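# Robot chess: make the unanswerable capture, stand piece on table

## Task

White is to play. Find the only capture that leaves Black with no way to take back, carry it out, and set the taken piece standing upright on the table off the board. Pawns advance a single square per move: White's head toward rank 5 and Black's toward rank 1. Square names come from the labels along the board's edge. When finished, every square other than those involved in the capture must hold exactly what it held at the start. Each piece left on the board must be upright and lie completely within its square. Nothing counts as done if it stays in place only because the robot is still holding it.

## Robot and tools

Robot: one six-joint arm (waist, shoulder, elbow, forearm roll, wrist pitch, wrist roll) ending in a two-finger parallel gripper. There is a single arm, so every motion argument describes this one gripper.

Frames. The scene frame has its origin on the tabletop under the arm's base, +z up, and +y to the left when facing along +x. The base may be slightly tilted. Gripper frame: the fingers point along its +z and close along its y. The reported end_effector_position is the midpoint between the pads when shut; closed fingertips extend about 33 mm past it, open ones about 9 mm. As the fingers close, the tips travel roughly 24 mm further from the arm, so keep that clearance above a surface before gripping.

Row format (used by both motion tools): 9 numbers, each within -1 to 1, in this order: dx, dy, dz, rx, ry, rz, position, force_limit, speed. The first six are an offset, not a pose: a displacement in the gripper's own axes, relative to the gripper's measured pose at the start of the action. Scale: 1.0 equals 0.6 m of translation or 180 degrees of rotation; rx, ry, rz form one rotation vector. The last three are absolute finger settings. position: +1 fully open (140 mm), pads touch near -0.8, -1 closes until blocked. force_limit: about 14 N at -1, 60 N at 0, 107 N at +1 (parts up to 40 mm wide). speed: finger gap rate about 30 mm/s at -1, 140 at 0, 250 at +1.

execute_actions(actions): a list of up to 15 actions run in sequence. Each action is a table of up to 15 rows, one row per control step of 1/30 s; if fewer than 15 rows are given, the final row repeats to fill the action. Every row in an action is measured from the same starting pose (the measured pose when that action began; for the first action in a call, the last pose a result reported), not from the previous row. An empty list just returns state and images. Each step the command is clipped to within 70 mm and 16 degrees of the measured pose, so a distant offset may need several actions; afterwards the arm only goes as far as the last clipped pose.

move(target, speed, stop_force, blocking): drives the gripper in a straight line toward one row (same 9-number layout, offset from the pose in the latest result that shows one, gripper axes). speed is in m/s, 0.002 to 0.5 (default 0.25); rotation is capped at twice that in rad/s. The path lasts 0.5 to 10 s and is cut off at 10 s. The finger values are sent at the start. It ignores obstacles, and the hand may lag, wander, or overshoot the speed near a straight arm. stop_force (N, 20 to 80, not allowed in the first 0.2 s of a scene) ends the path when the estimated push against the motion rises by that much for two steps; the hand then backs to its pose two steps earlier and holds, possibly pressing harder than stop_force for about a second. Use it only with slow speeds and without rotation; leave it off when pulling away from something you press on. blocking=false returns after 0.5 s while motion continues; it cannot be combined with stop_force, and other motion calls are refused until a result shows the move ended (use wait or stop). The move line reports the ending (done, off_target, moving, held, fault, or contact, which takes precedence), the distance to target, and limits (paced = command was clipped; held = a check blocked some steps, after which the arm may surge).

wait(seconds): 0 to 10; holds the last command, returns early if a running move finishes. stop(): brakes a running move, needing some room; fingers keep going. zoom_image(camera, region): region [x0, y0, x1, y1] in pixels of that camera's last image, at most 504 by 504. Cameras: cam_head_left, cam_head_right, cam_high, cam_low (896x504) and cam_wrist (504x504 fisheye). Calibration matrices map scene frame to camera; real cameras can be off by a couple of degrees and millimetres. finished_scene(scene): ends the current scene, given its number; irreversible.

Results: end_effector_position (m), end_effector_quat_wxyz, velocities (m/s, rad/s), Hand target (pose the controller now pursues), joint positions and torques, Flange force (outside force on gripper incl. held weight; approximate, may say no reading). object_status: 0 moving, 1 blocked while opening, 2 blocked while closing (a real grip), 3 reached the requested position or pads met. position_measured is in counts: 3 open, 230 pads together. Stopped fingers stay put until a new position differing by at least 0.01 is sent; to squeeze harder, raise force_limit and switch position between -1 and -0.98. A pose unreachable line means the clearance check altered or blocked the command; MOTOR HOT warns of overheating before a forced brake.

Avoid: faults occur if a joint hits its load limit (waist 319, shoulder 319, elbow 150, forearm roll 42.3, wrist pitch 42.3, wrist roll 42.3 N m) or any outside force reaches 144 N; the arm then stops for 10 s and drops the rest of the call. The arm is stiff, so never aim past a firm contact without a slow move and stop_force. Grip firmly, since a held part may be briefly tugged. Do not drop, slam or knock pieces, and never let anything leave the table. The robot keeps its last command while you compose a reply.

Each tool is called after "Emit:" as name([rows], argument=value, ...), one row to a line, values as JSON.

## Session

Emit:
execute_actions(actions=[])

Scene clock: 0.00 s.
end_effector_position=(+1.0724, -0.0558, +0.1629) position_measured=3 object_status=3 end_effector_quat_wxyz=(-0.085, +0.962, -0.072, +0.249) end_effector_velocity=(-0.000, +0.001, +0.002) end_effector_angular_velocity=(+0.001, -0.002, -0.001)
Joint positions: [-0.142  0.682  1.259  0.303  0.723  1.394]
Joint velocities: [ 0.001 -0.002  0.001  0.    -0.001  0.001]
Joint torques (N m, as the joint torque sensors report them, + toward a larger angle): no reading
Flange force (N, the push that the arm receives, along the gripper's own x y z axes): no reading
Hand target: +1.072, -0.056, +0.163; -0.085, +0.962, -0.071, +0.249

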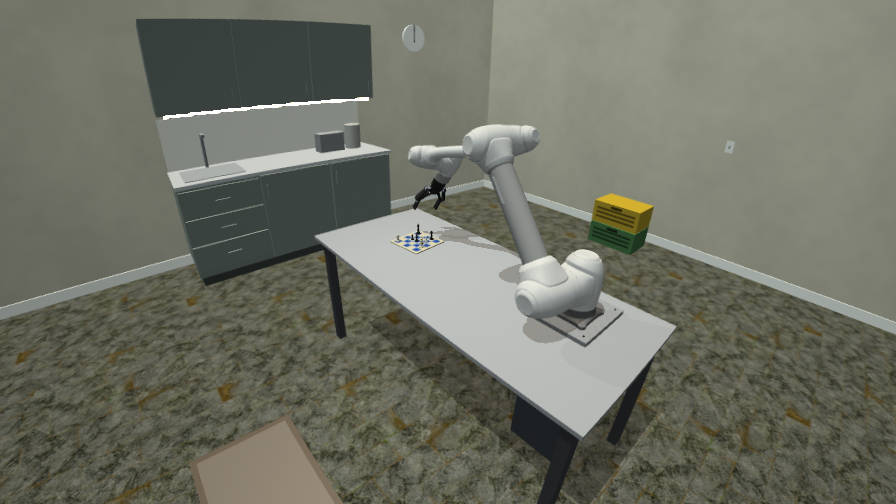

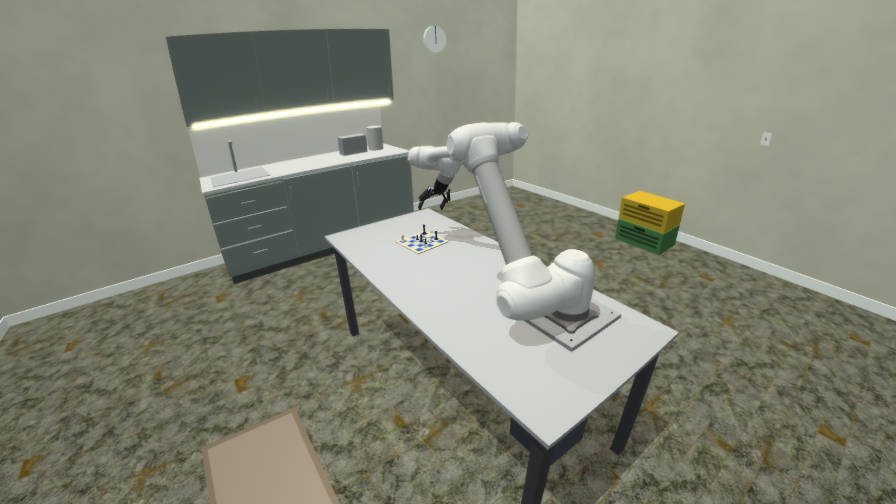

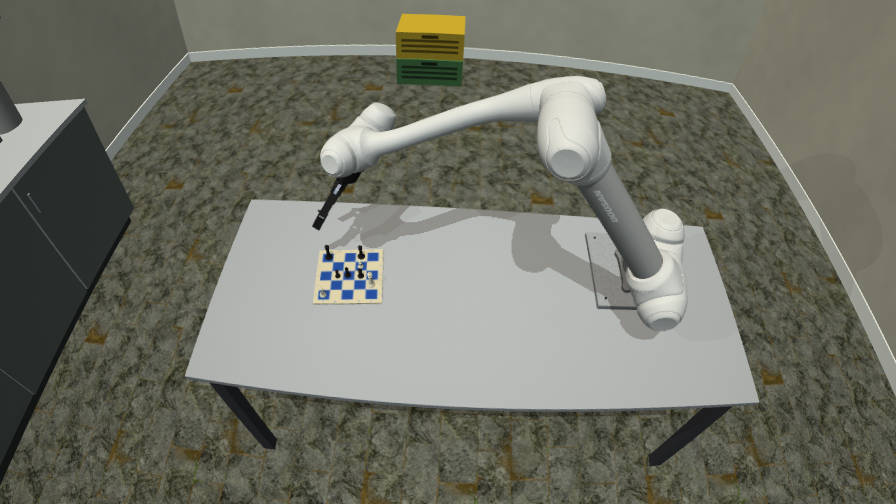

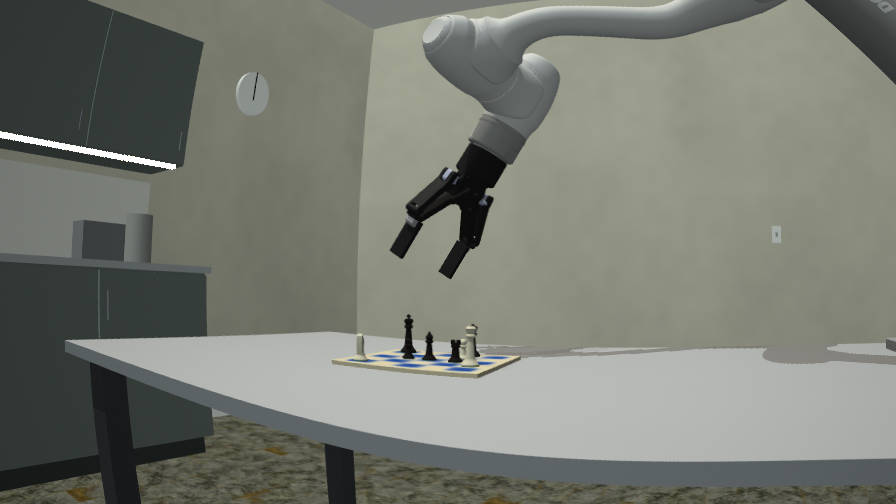

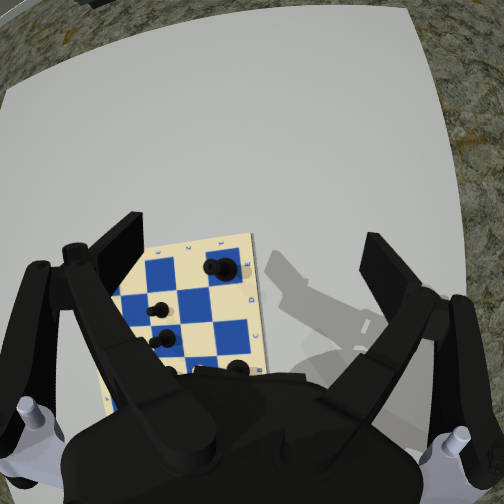

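Emit:
zoom_image(camera="cam_high", region=[300, 230, 400, 315])

Emit:
zoom_image(camera="cam_low", region=[320, 300, 530, 390])

Emit:
zoom_image(camera="cam_wrist", region=[90, 220, 290, 420])

Region (300, 230, 400, 315) of cam_high's 896x504 image, scaled by 5.040, with more detail than that image has; it fills the top 428 rows of this view, and the rest is white.

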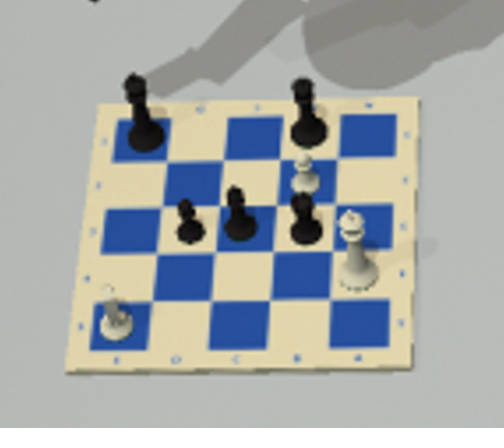

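Region (320, 300, 530, 390) of cam_low's 896x504 image, scaled by 2.400, with more detail than that image has; it fills the top 216 rows of this view, and the rest is white.

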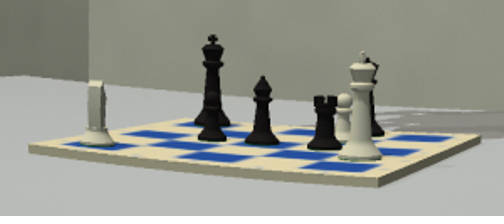

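Region (90, 220, 290, 420) of cam_wrist's 504x504 image, scaled by 2.520, with more detail than that image has.

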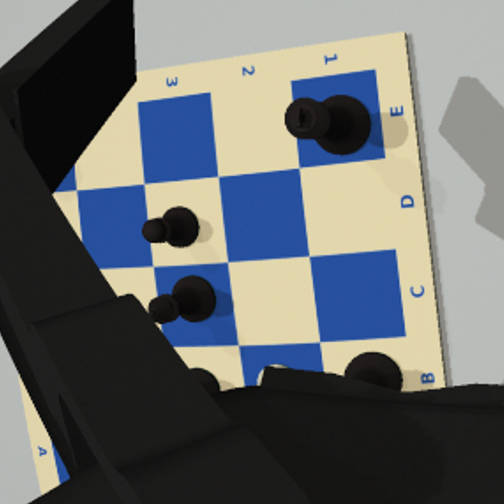

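Emit:
move(target=[-0.2436, -0.1743, -0.0473, -0.1077, -0.1337, 0.1705, 1, -0.5, 0], speed=0.3)

Scene clock: 57.30 s.
end_effector_position=(+0.9417, +0.0686, +0.1396) position_measured=3 object_status=3 end_effector_quat_wxyz=(+0.000, +0.940, -0.342, +0.001) end_effector_velocity=(+0.000, +0.001, +0.001) end_effector_angular_velocity=(+0.001, +0.001, -0.001)
Joint positions: [ 0.04   0.718  1.152 -0.002  1.267  2.306]
Joint velocities: [ 0.001  0.    -0.002  0.001  0.003  0.002]
Joint torques (N m, as the joint torque sensors report them, + toward a larger angle): [  -1.73 -111.14  -40.68    4.26    0.08    0.38]
Flange force (N, the push that the arm receives, along the gripper's own x y z axes): [0.8 -2.1 1.9]
Hand target: +0.942, +0.069, +0.140; +0.000, +0.940, -0.342, +0.001
Off the commanded pose: 0.000 m, 0 deg.
move: done
camera_calibration (this result's frames):
cam_wrist: T_world_to_cam=[[-0.563368, -0.825412, -0.0362188, 0.595642], [-0.767764, 0.50682, 0.392009, 0.627391], [-0.305213, 0.248653, -0.919248, 0.593539], [0, 0, 0, 1]] pos_world=[0.998409, 0.0260905, 0.32124]

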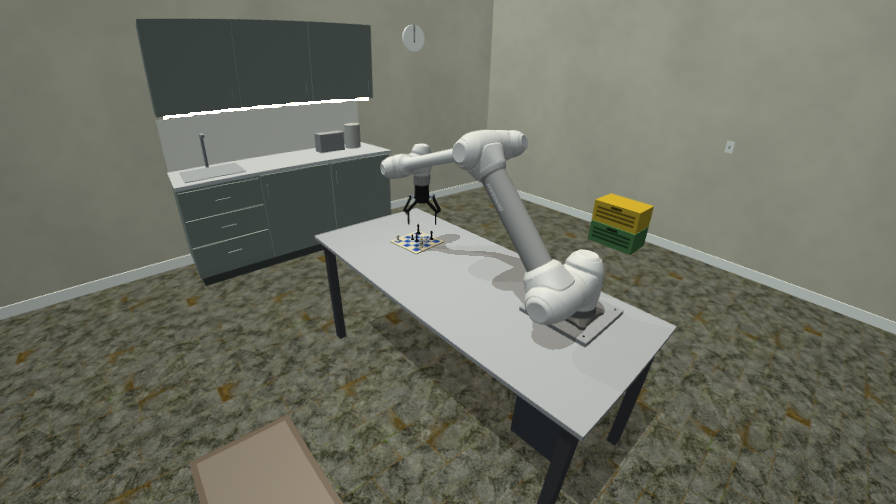

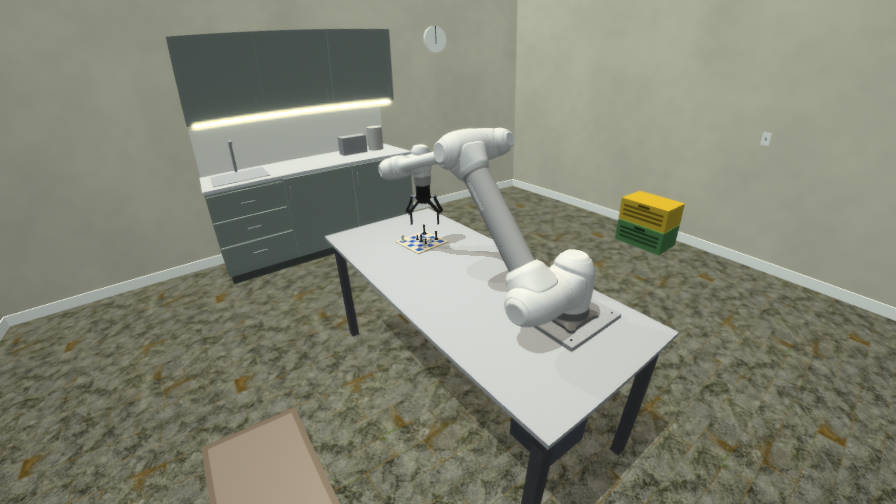

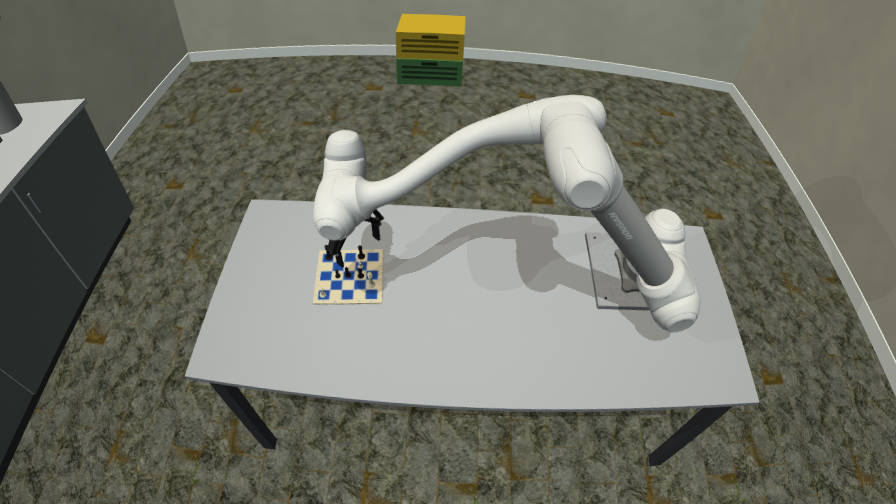

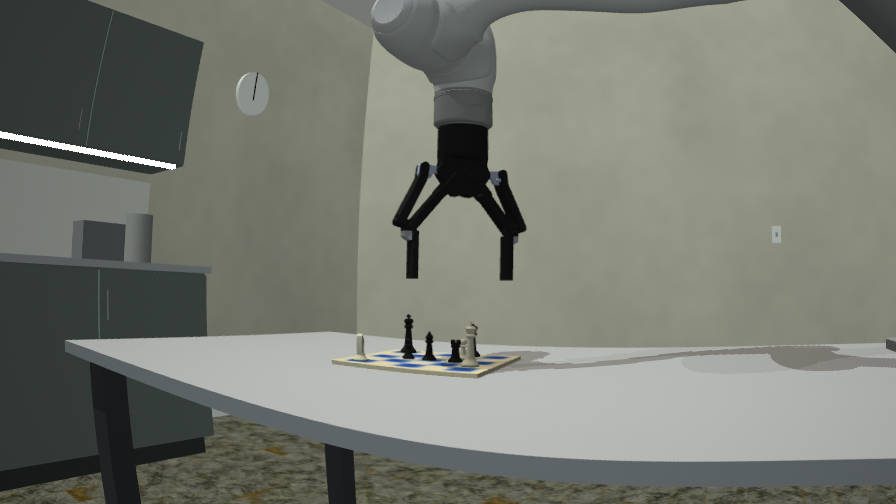

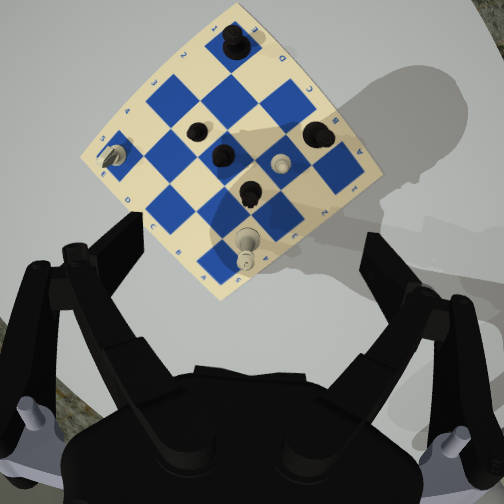

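Emit:
zoom_image(camera="cam_wrist", region=[170, 90, 370, 290])

Emit:
zoom_image(camera="cam_head_left", region=[385, 195, 455, 260])

Emit:
zoom_image(camera="cam_low", region=[390, 220, 530, 380])

Region (170, 90, 370, 290) of cam_wrist's 504x504 image, scaled by 2.520, with more detail than that image has.

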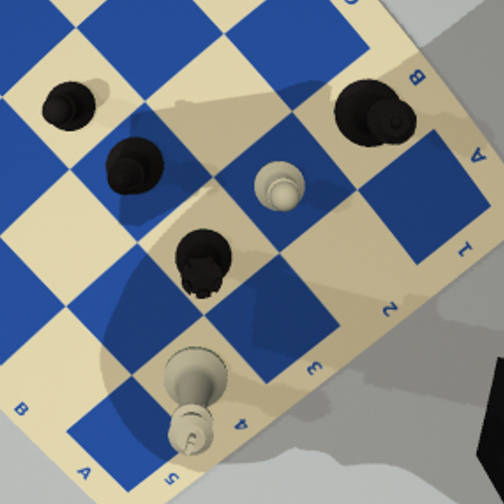

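Region (385, 195, 455, 260) of cam_head_left's 896x504 image, scaled by 7.200, with more detail than that image has; it fills the top 468 rows of this view, and the rest is white.

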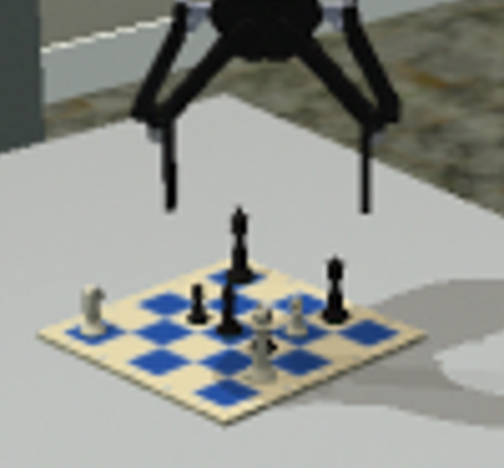

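Region (390, 220, 530, 380) of cam_low's 896x504 image, scaled by 3.150, with more detail than that image has; it fills the left 441 columns of this view, and the rest is white.

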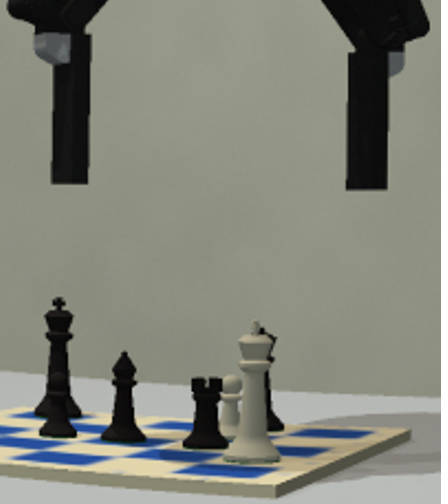

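Emit:
move(target=[-0.0068, -0.0145, 0.0993, 0, 0, 0, -0.38, -0.5, 1], speed=0.12)

Scene clock: 103.87 s.
end_effector_position=(+0.9442, +0.0779, +0.0801) position_measured=177 object_status=3 end_effector_quat_wxyz=(+0.000, +0.940, -0.342, +0.001) end_effector_velocity=(+0.000, -0.001, -0.000) end_effector_angular_velocity=(-0.002, -0.001, +0.001)
Joint positions: [ 0.049  0.758  1.193 -0.002  1.186  2.316]
Joint velocities: [-0.     0.     0.    -0.002 -0.001 -0.001]
Joint torques (N m, as the joint torque sensors report them, + toward a larger angle): [  -3.63 -113.29  -40.2     3.7    -0.01    0.42]
Flange force (N, the push that the arm receives, along the gripper's own x y z axes): [-2.0 -2.8 3.1]
Hand target: +0.944, +0.078, +0.080; +0.000, +0.940, -0.342, +0.001
Off the commanded pose: 0.000 m, 0 deg.
move: done
camera_calibration (this result's frames):
cam_wrist: T_world_to_cam=[[-0.563471, -0.825334, -0.0363893, 0.602648], [-0.767719, 0.50685, 0.39206, 0.647942], [-0.305136, 0.248851, -0.91922, 0.537227], [0, 0, 0, 1]] pos_world=[1.00094, 0.0352874, 0.261727]

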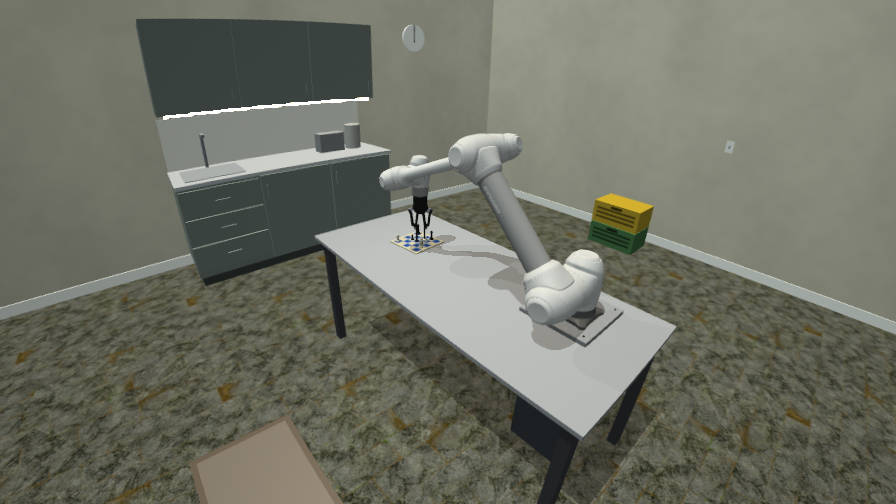

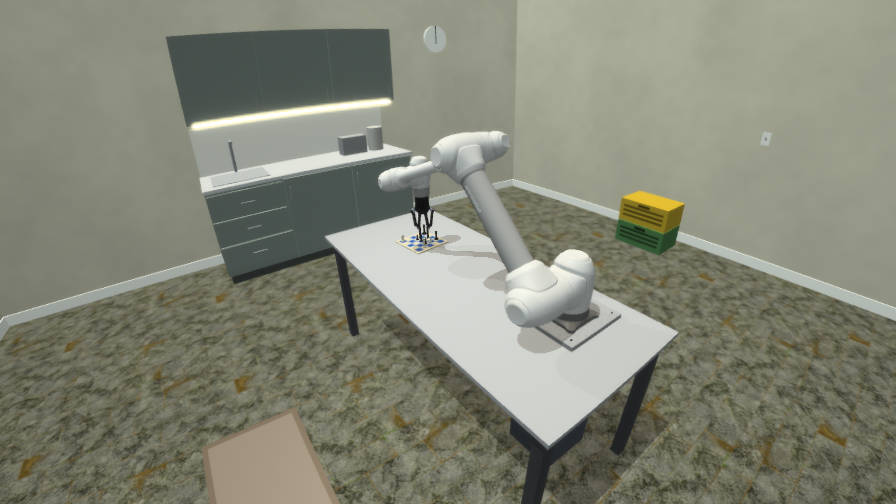

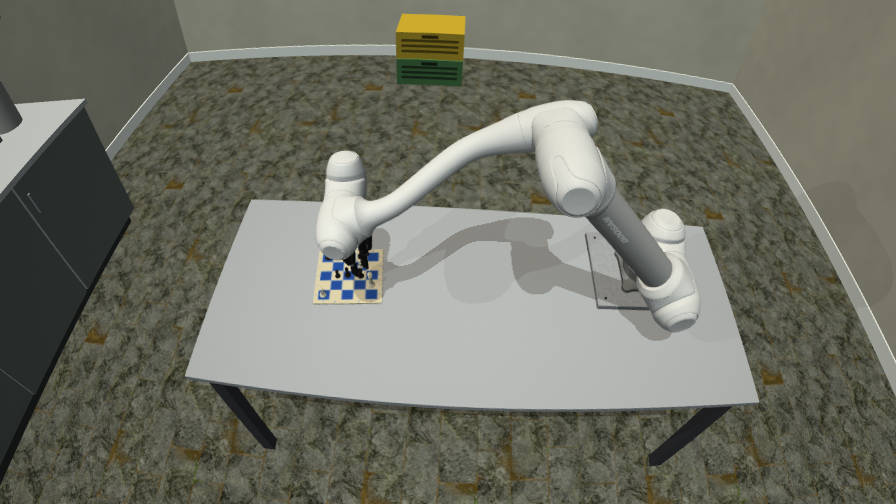

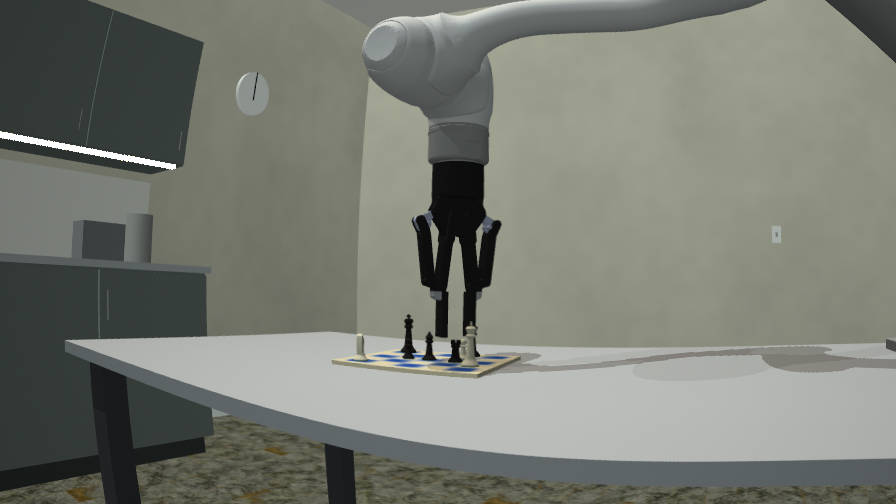

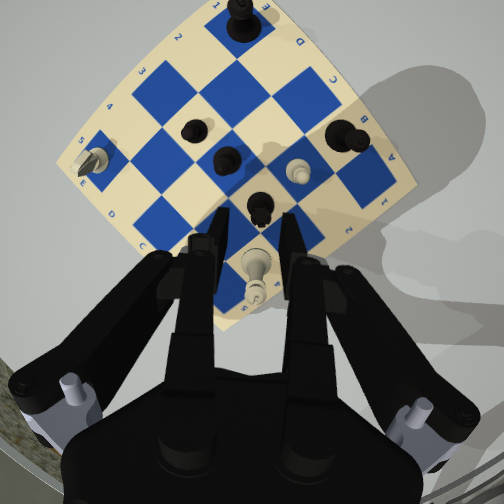

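Emit:
zoom_image(camera="cam_wrist", region=[190, 140, 330, 310])

Emit:
zoom_image(camera="cam_low", region=[400, 280, 500, 380])

Region (190, 140, 330, 310) of cam_wrist's 504x504 image, scaled by 2.965, with more detail than that image has; it fills the left 415 columns of this view, and the rest is white.

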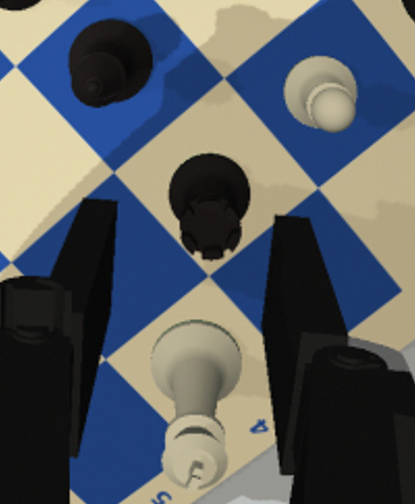

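Region (400, 280, 500, 380) of cam_low's 896x504 image, scaled by 5.040, with more detail than that image has.

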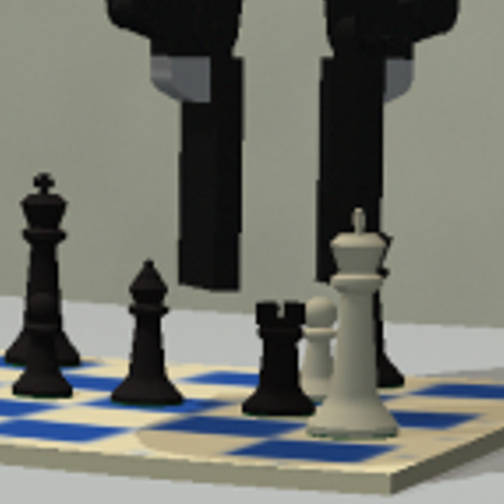

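Emit:
zoom_image(camera="cam_wrist", region=[210, 180, 300, 270])

Region (210, 180, 300, 270) of cam_wrist's 504x504 image, scaled by 5.600, with more detail than that image has.

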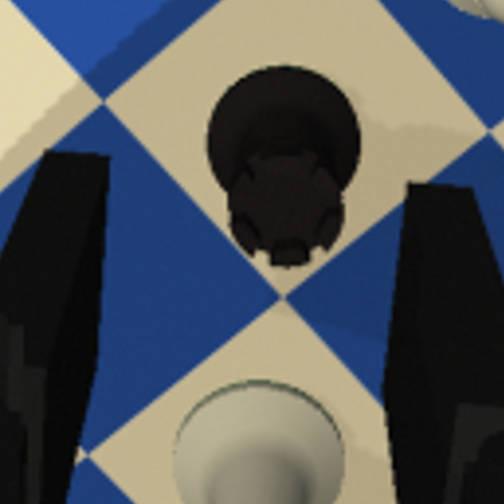

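Emit:
move(target=[0.0122, 0.0062, 0.0367, 0, 0, 0, -0.38, 0.2, 0], speed=0.06)

Emit:
zoom_image(camera="cam_wrist", region=[190, 150, 330, 290])

Emit:
zoom_image(camera="cam_low", region=[400, 280, 500, 380])

Scene clock: 145.00 s.
end_effector_position=(+0.9475, +0.0702, +0.0581) position_measured=177 object_status=3 end_effector_quat_wxyz=(+0.000, +0.940, -0.342, +0.001) end_effector_velocity=(+0.001, -0.001, -0.000) end_effector_angular_velocity=(-0.000, -0.001, +0.000)
Joint positions: [ 0.041  0.777  1.201 -0.002  1.16   2.308]
Joint velocities: [-0.001  0.001 -0.001 -0.    -0.    -0.001]
Joint torques (N m, as the joint torque sensors report them, + toward a larger angle): [  -3.15 -111.67  -40.19    3.87    0.32    0.06]
Flange force (N, the push that the arm receives, along the gripper's own x y z axes): [-5.5 1.2 2.4]
Hand target: +0.948, +0.070, +0.058; +0.000, +0.940, -0.342, +0.001
Off the commanded pose: 0.000 m, 0 deg.
move: done
camera_calibration (this result's frames):
cam_wrist: T_world_to_cam=[[-0.563416, -0.825377, -0.0362608, 0.597346], [-0.767768, 0.506873, 0.391935, 0.662977], [-0.305115, 0.248663, -0.919278, 0.519938], [0, 0, 0, 1]] pos_world=[1.00421, 0.0277018, 0.239784]

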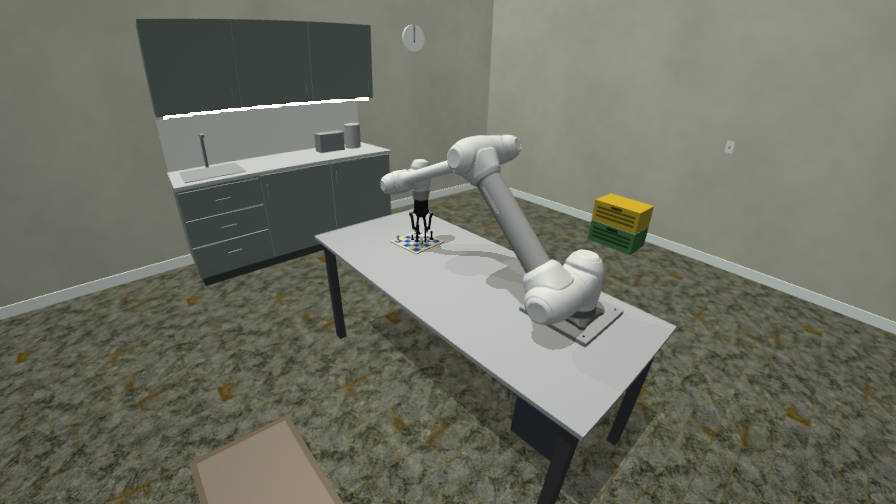

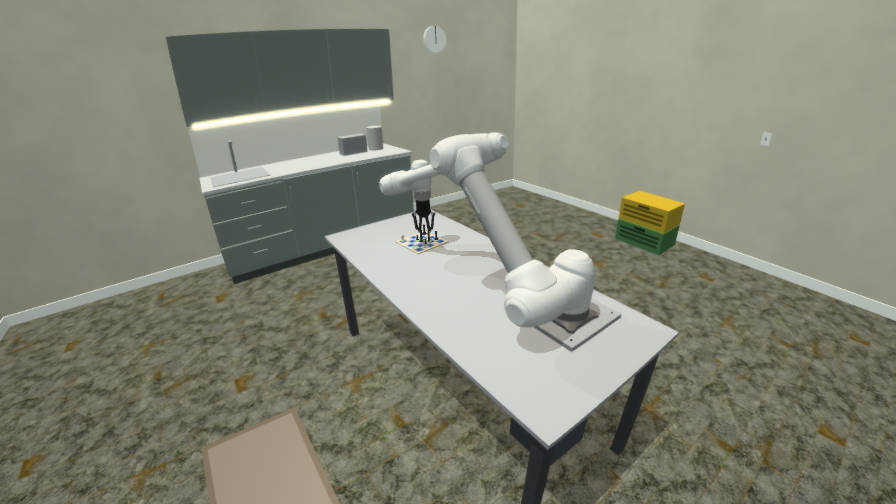

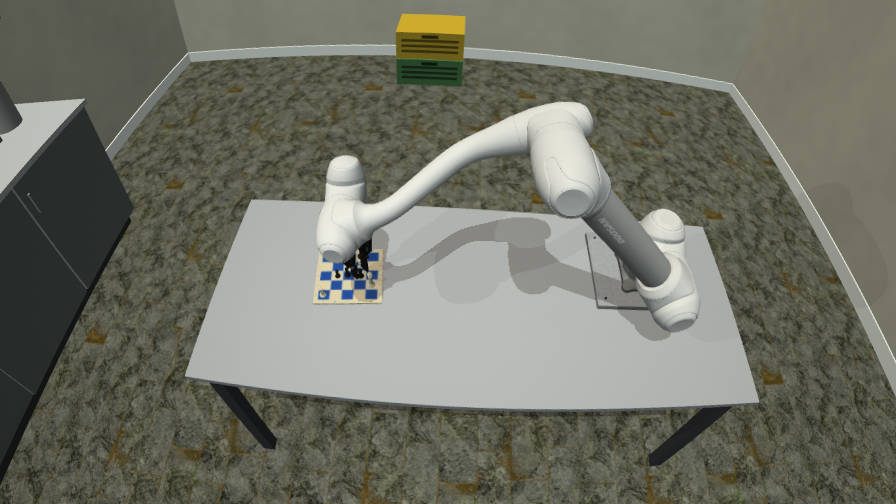

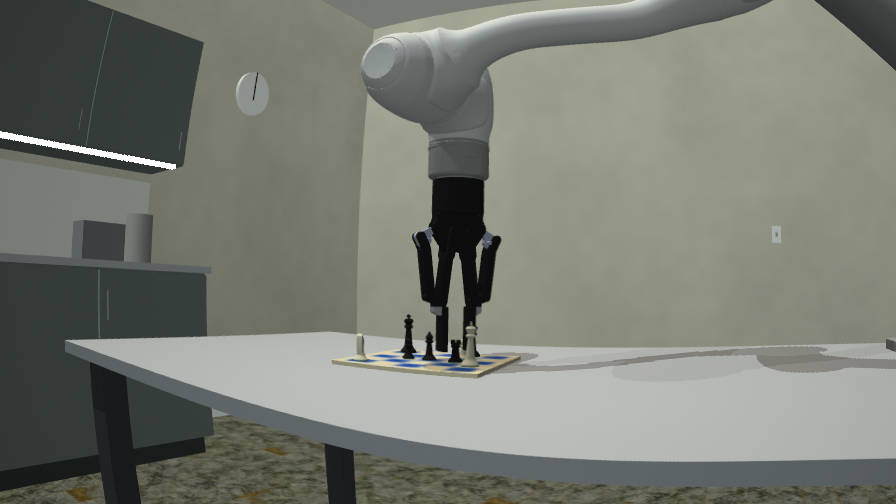

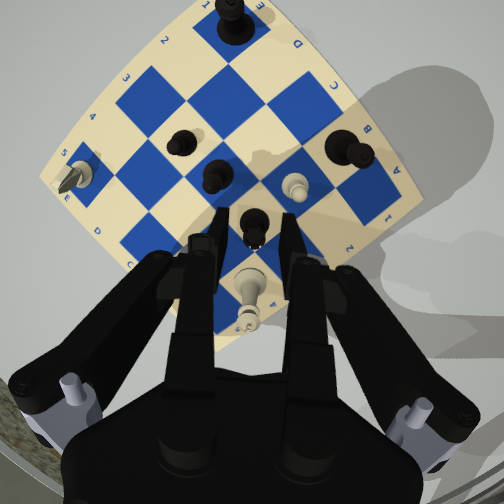

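Region (190, 150, 330, 290) of cam_wrist's 504x504 image, scaled by 3.600, with more detail than that image has.

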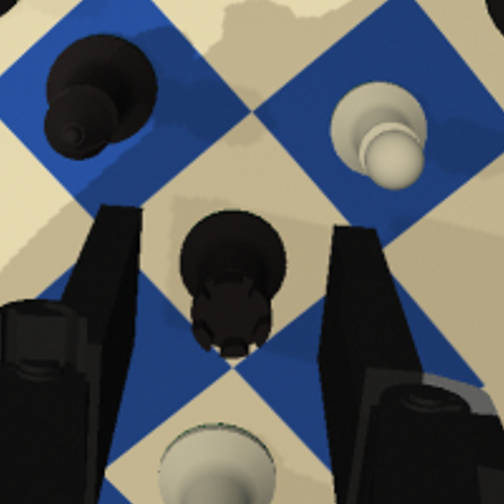

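Region (400, 280, 500, 380) of cam_low's 896x504 image, scaled by 5.040, with more detail than that image has.

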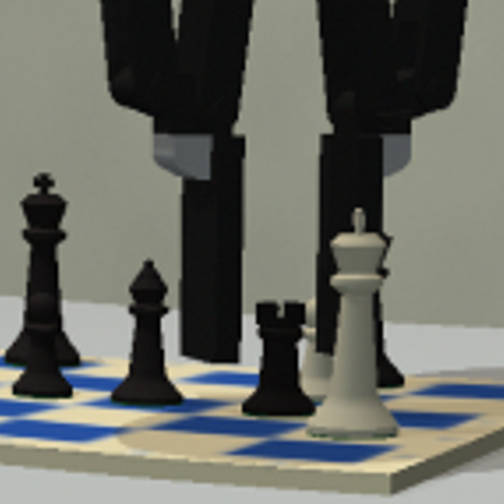

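Emit:
execute_actions([
  [[0,0,0,0,0,0,-1,0.3,-0.6]],
])

Scene clock: 168.37 s.
end_effector_position=(+0.9475, +0.0703, +0.0581) position_measured=216 object_status=0 end_effector_quat_wxyz=(+0.000, +0.940, -0.342, +0.001) end_effector_velocity=(+0.000, +0.001, +0.001) end_effector_angular_velocity=(+0.000, -0.001, +0.000)
Joint positions: [ 0.041  0.777  1.201 -0.002  1.16   2.308]
Joint velocities: [ 0.001 -0.    -0.001  0.    -0.     0.   ]
Joint torques (N m, as the joint torque sensors report them, + toward a larger angle): [  -2.13 -110.4   -37.86    3.79    0.2     0.38]
Flange force (N, the push that the arm receives, along the gripper's own x y z axes): [-1.5 -1.5 -0.5]
Hand target: +0.948, +0.070, +0.058; +0.000, +0.940, -0.342, +0.001
Off the commanded pose: 0.000 m, 0 deg.
camera_calibration (this result's frames):
cam_wrist: T_world_to_cam=[[-0.563485, -0.825325, -0.0363774, 0.59744], [-0.767712, 0.50687, 0.392047, 0.662916], [-0.305127, 0.24884, -0.919226, 0.519875], [0, 0, 0, 1]] pos_world=[1.0042, 0.0277046, 0.239722]

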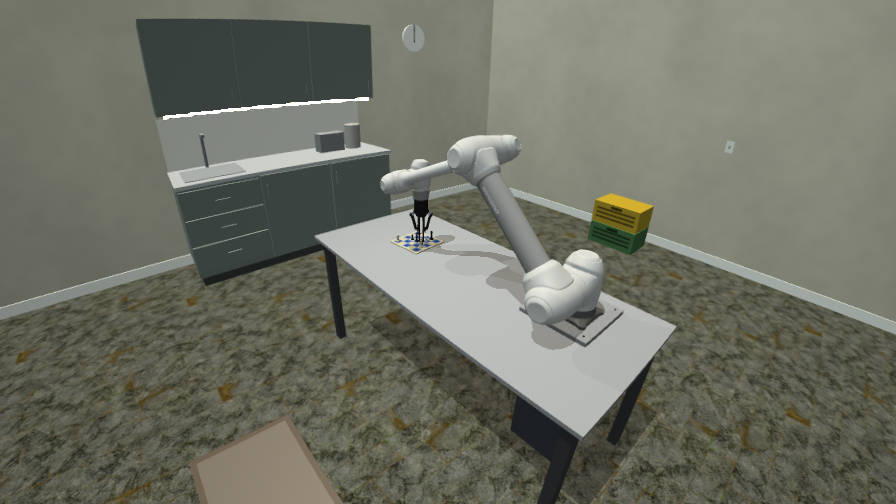

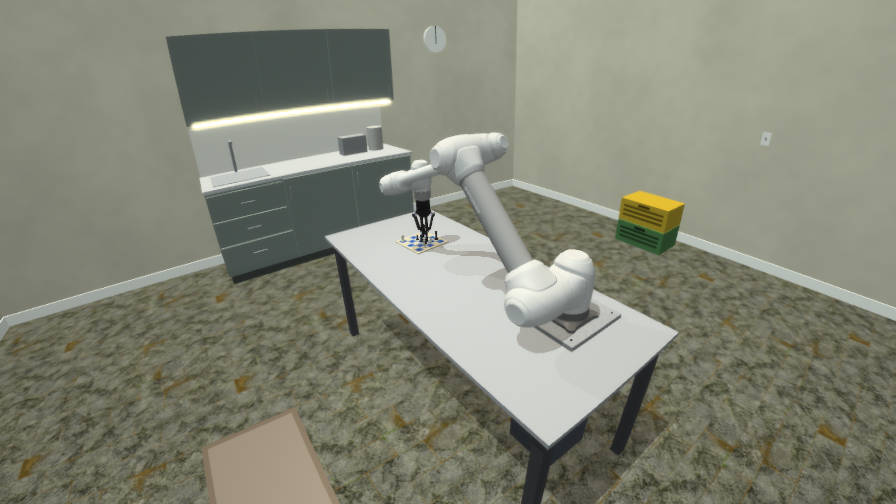

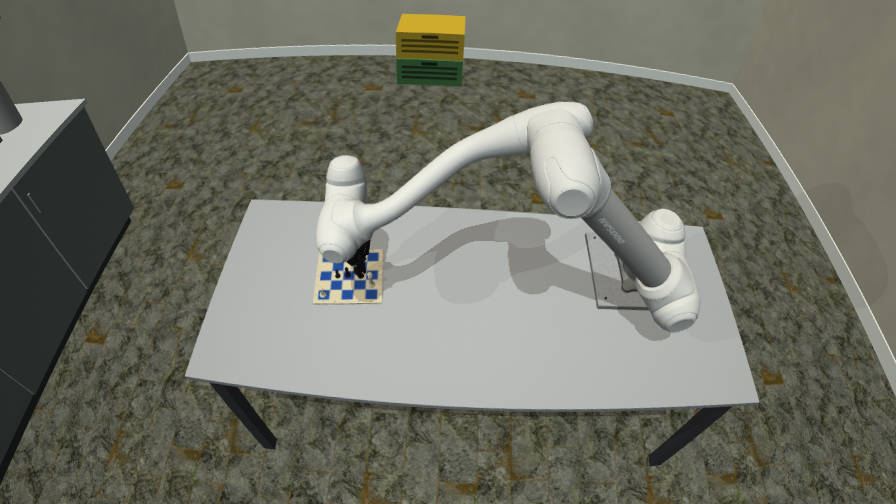

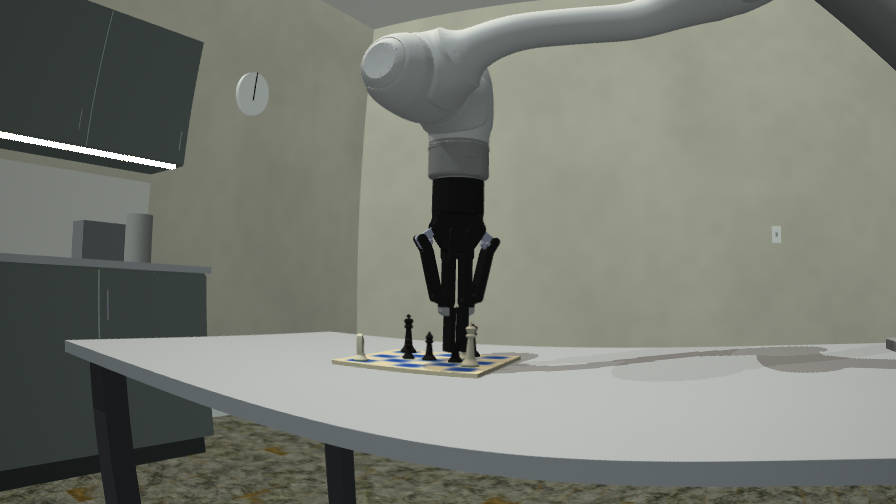

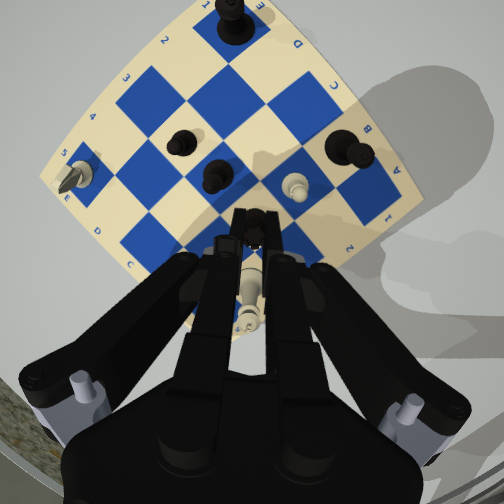

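Emit:
move(target=[0, 0, -0.03, 0, 0, 0, -1, 0.3, -0.6], speed=0.08)

Emit:
zoom_image(camera="cam_low", region=[400, 280, 500, 380])

Scene clock: 173.07 s.
end_effector_position=(+0.9475, +0.0702, +0.0760) position_measured=216 object_status=2 end_effector_quat_wxyz=(+0.000, +0.940, -0.342, +0.001) end_effector_velocity=(-0.000, +0.001, +0.000) end_effector_angular_velocity=(-0.000, +0.001, +0.001)
Joint positions: [ 0.041  0.765  1.188 -0.002  1.184  2.308]
Joint velocities: [ 0.001 -0.    -0.     0.     0.002  0.   ]
Joint torques (N m, as the joint torque sensors report them, + toward a larger angle): [  -2.46 -111.83  -39.95    3.9     0.41    0.28]
Flange force (N, the push that the arm receives, along the gripper's own x y z axes): [-4.0 -0.4 1.9]
Hand target: +0.947, +0.070, +0.076; +0.000, +0.940, -0.342, +0.001
Off the commanded pose: 0.000 m, 0 deg.
move: done
camera_calibration (this result's frames):
cam_wrist: T_world_to_cam=[[-0.563434, -0.825367, -0.0362112, 0.597988], [-0.767738, 0.506898, 0.391961, 0.655901], [-0.305156, 0.248645, -0.919269, 0.536415], [0, 0, 0, 1]] pos_world=[1.00418, 0.027708, 0.257676]

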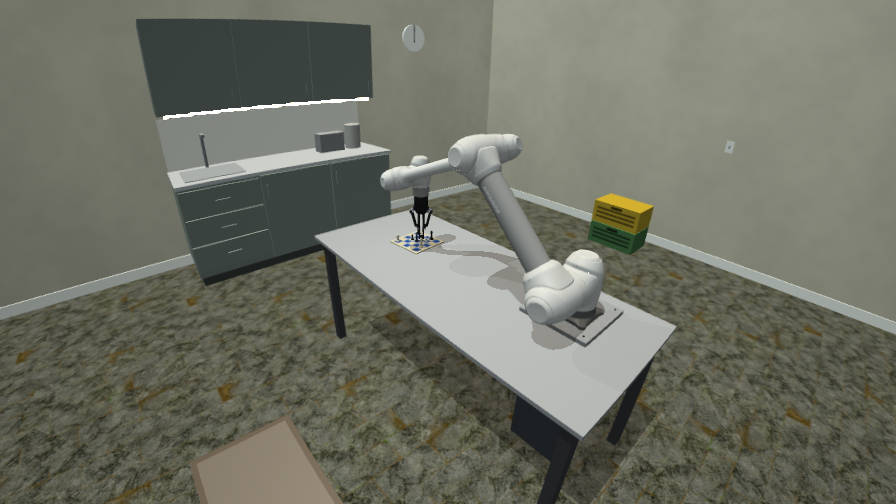

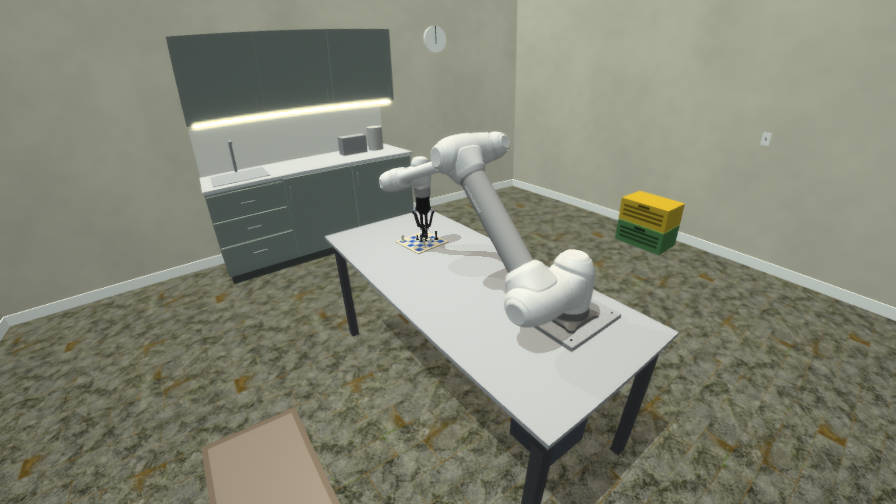

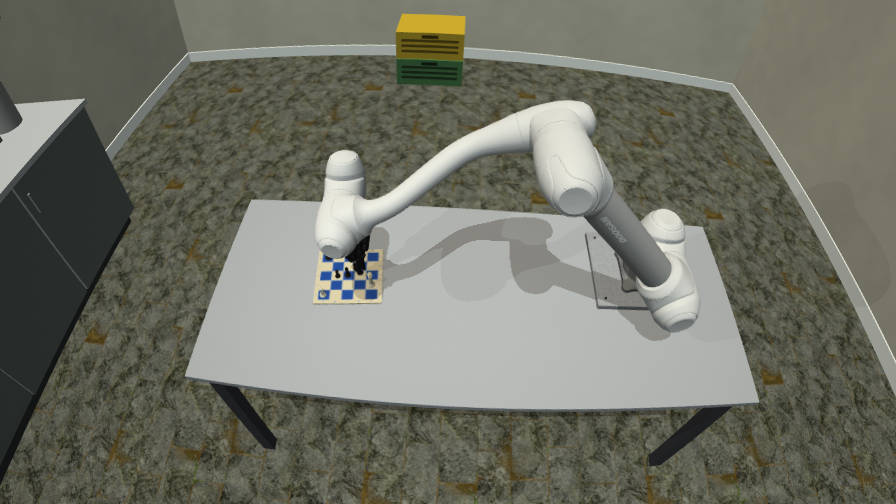

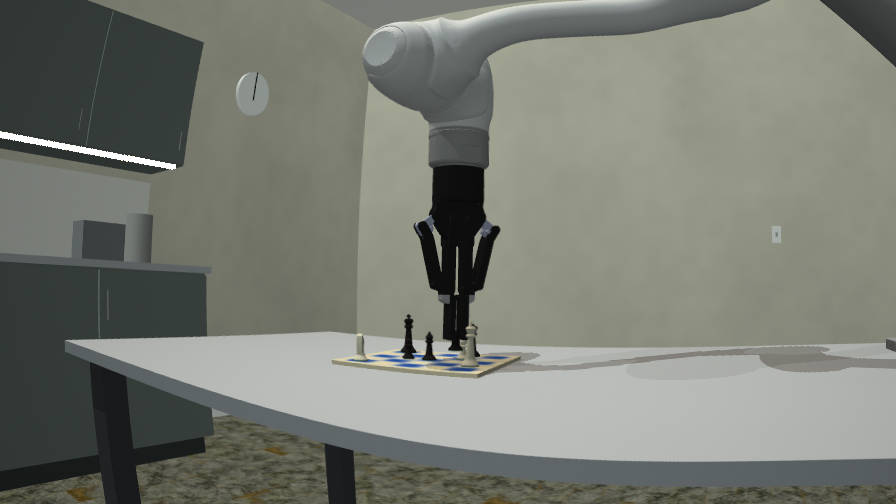

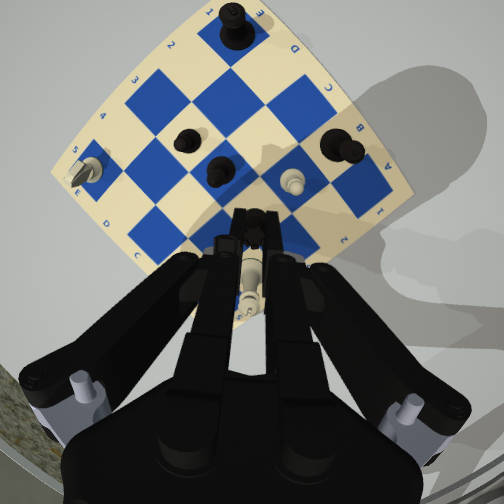

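Region (400, 280, 500, 380) of cam_low's 896x504 image, scaled by 5.040, with more detail than that image has.

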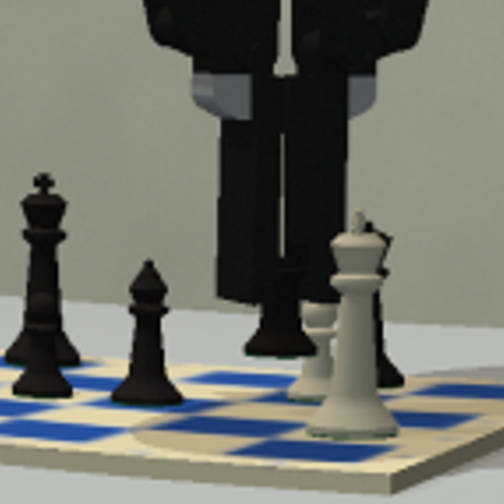

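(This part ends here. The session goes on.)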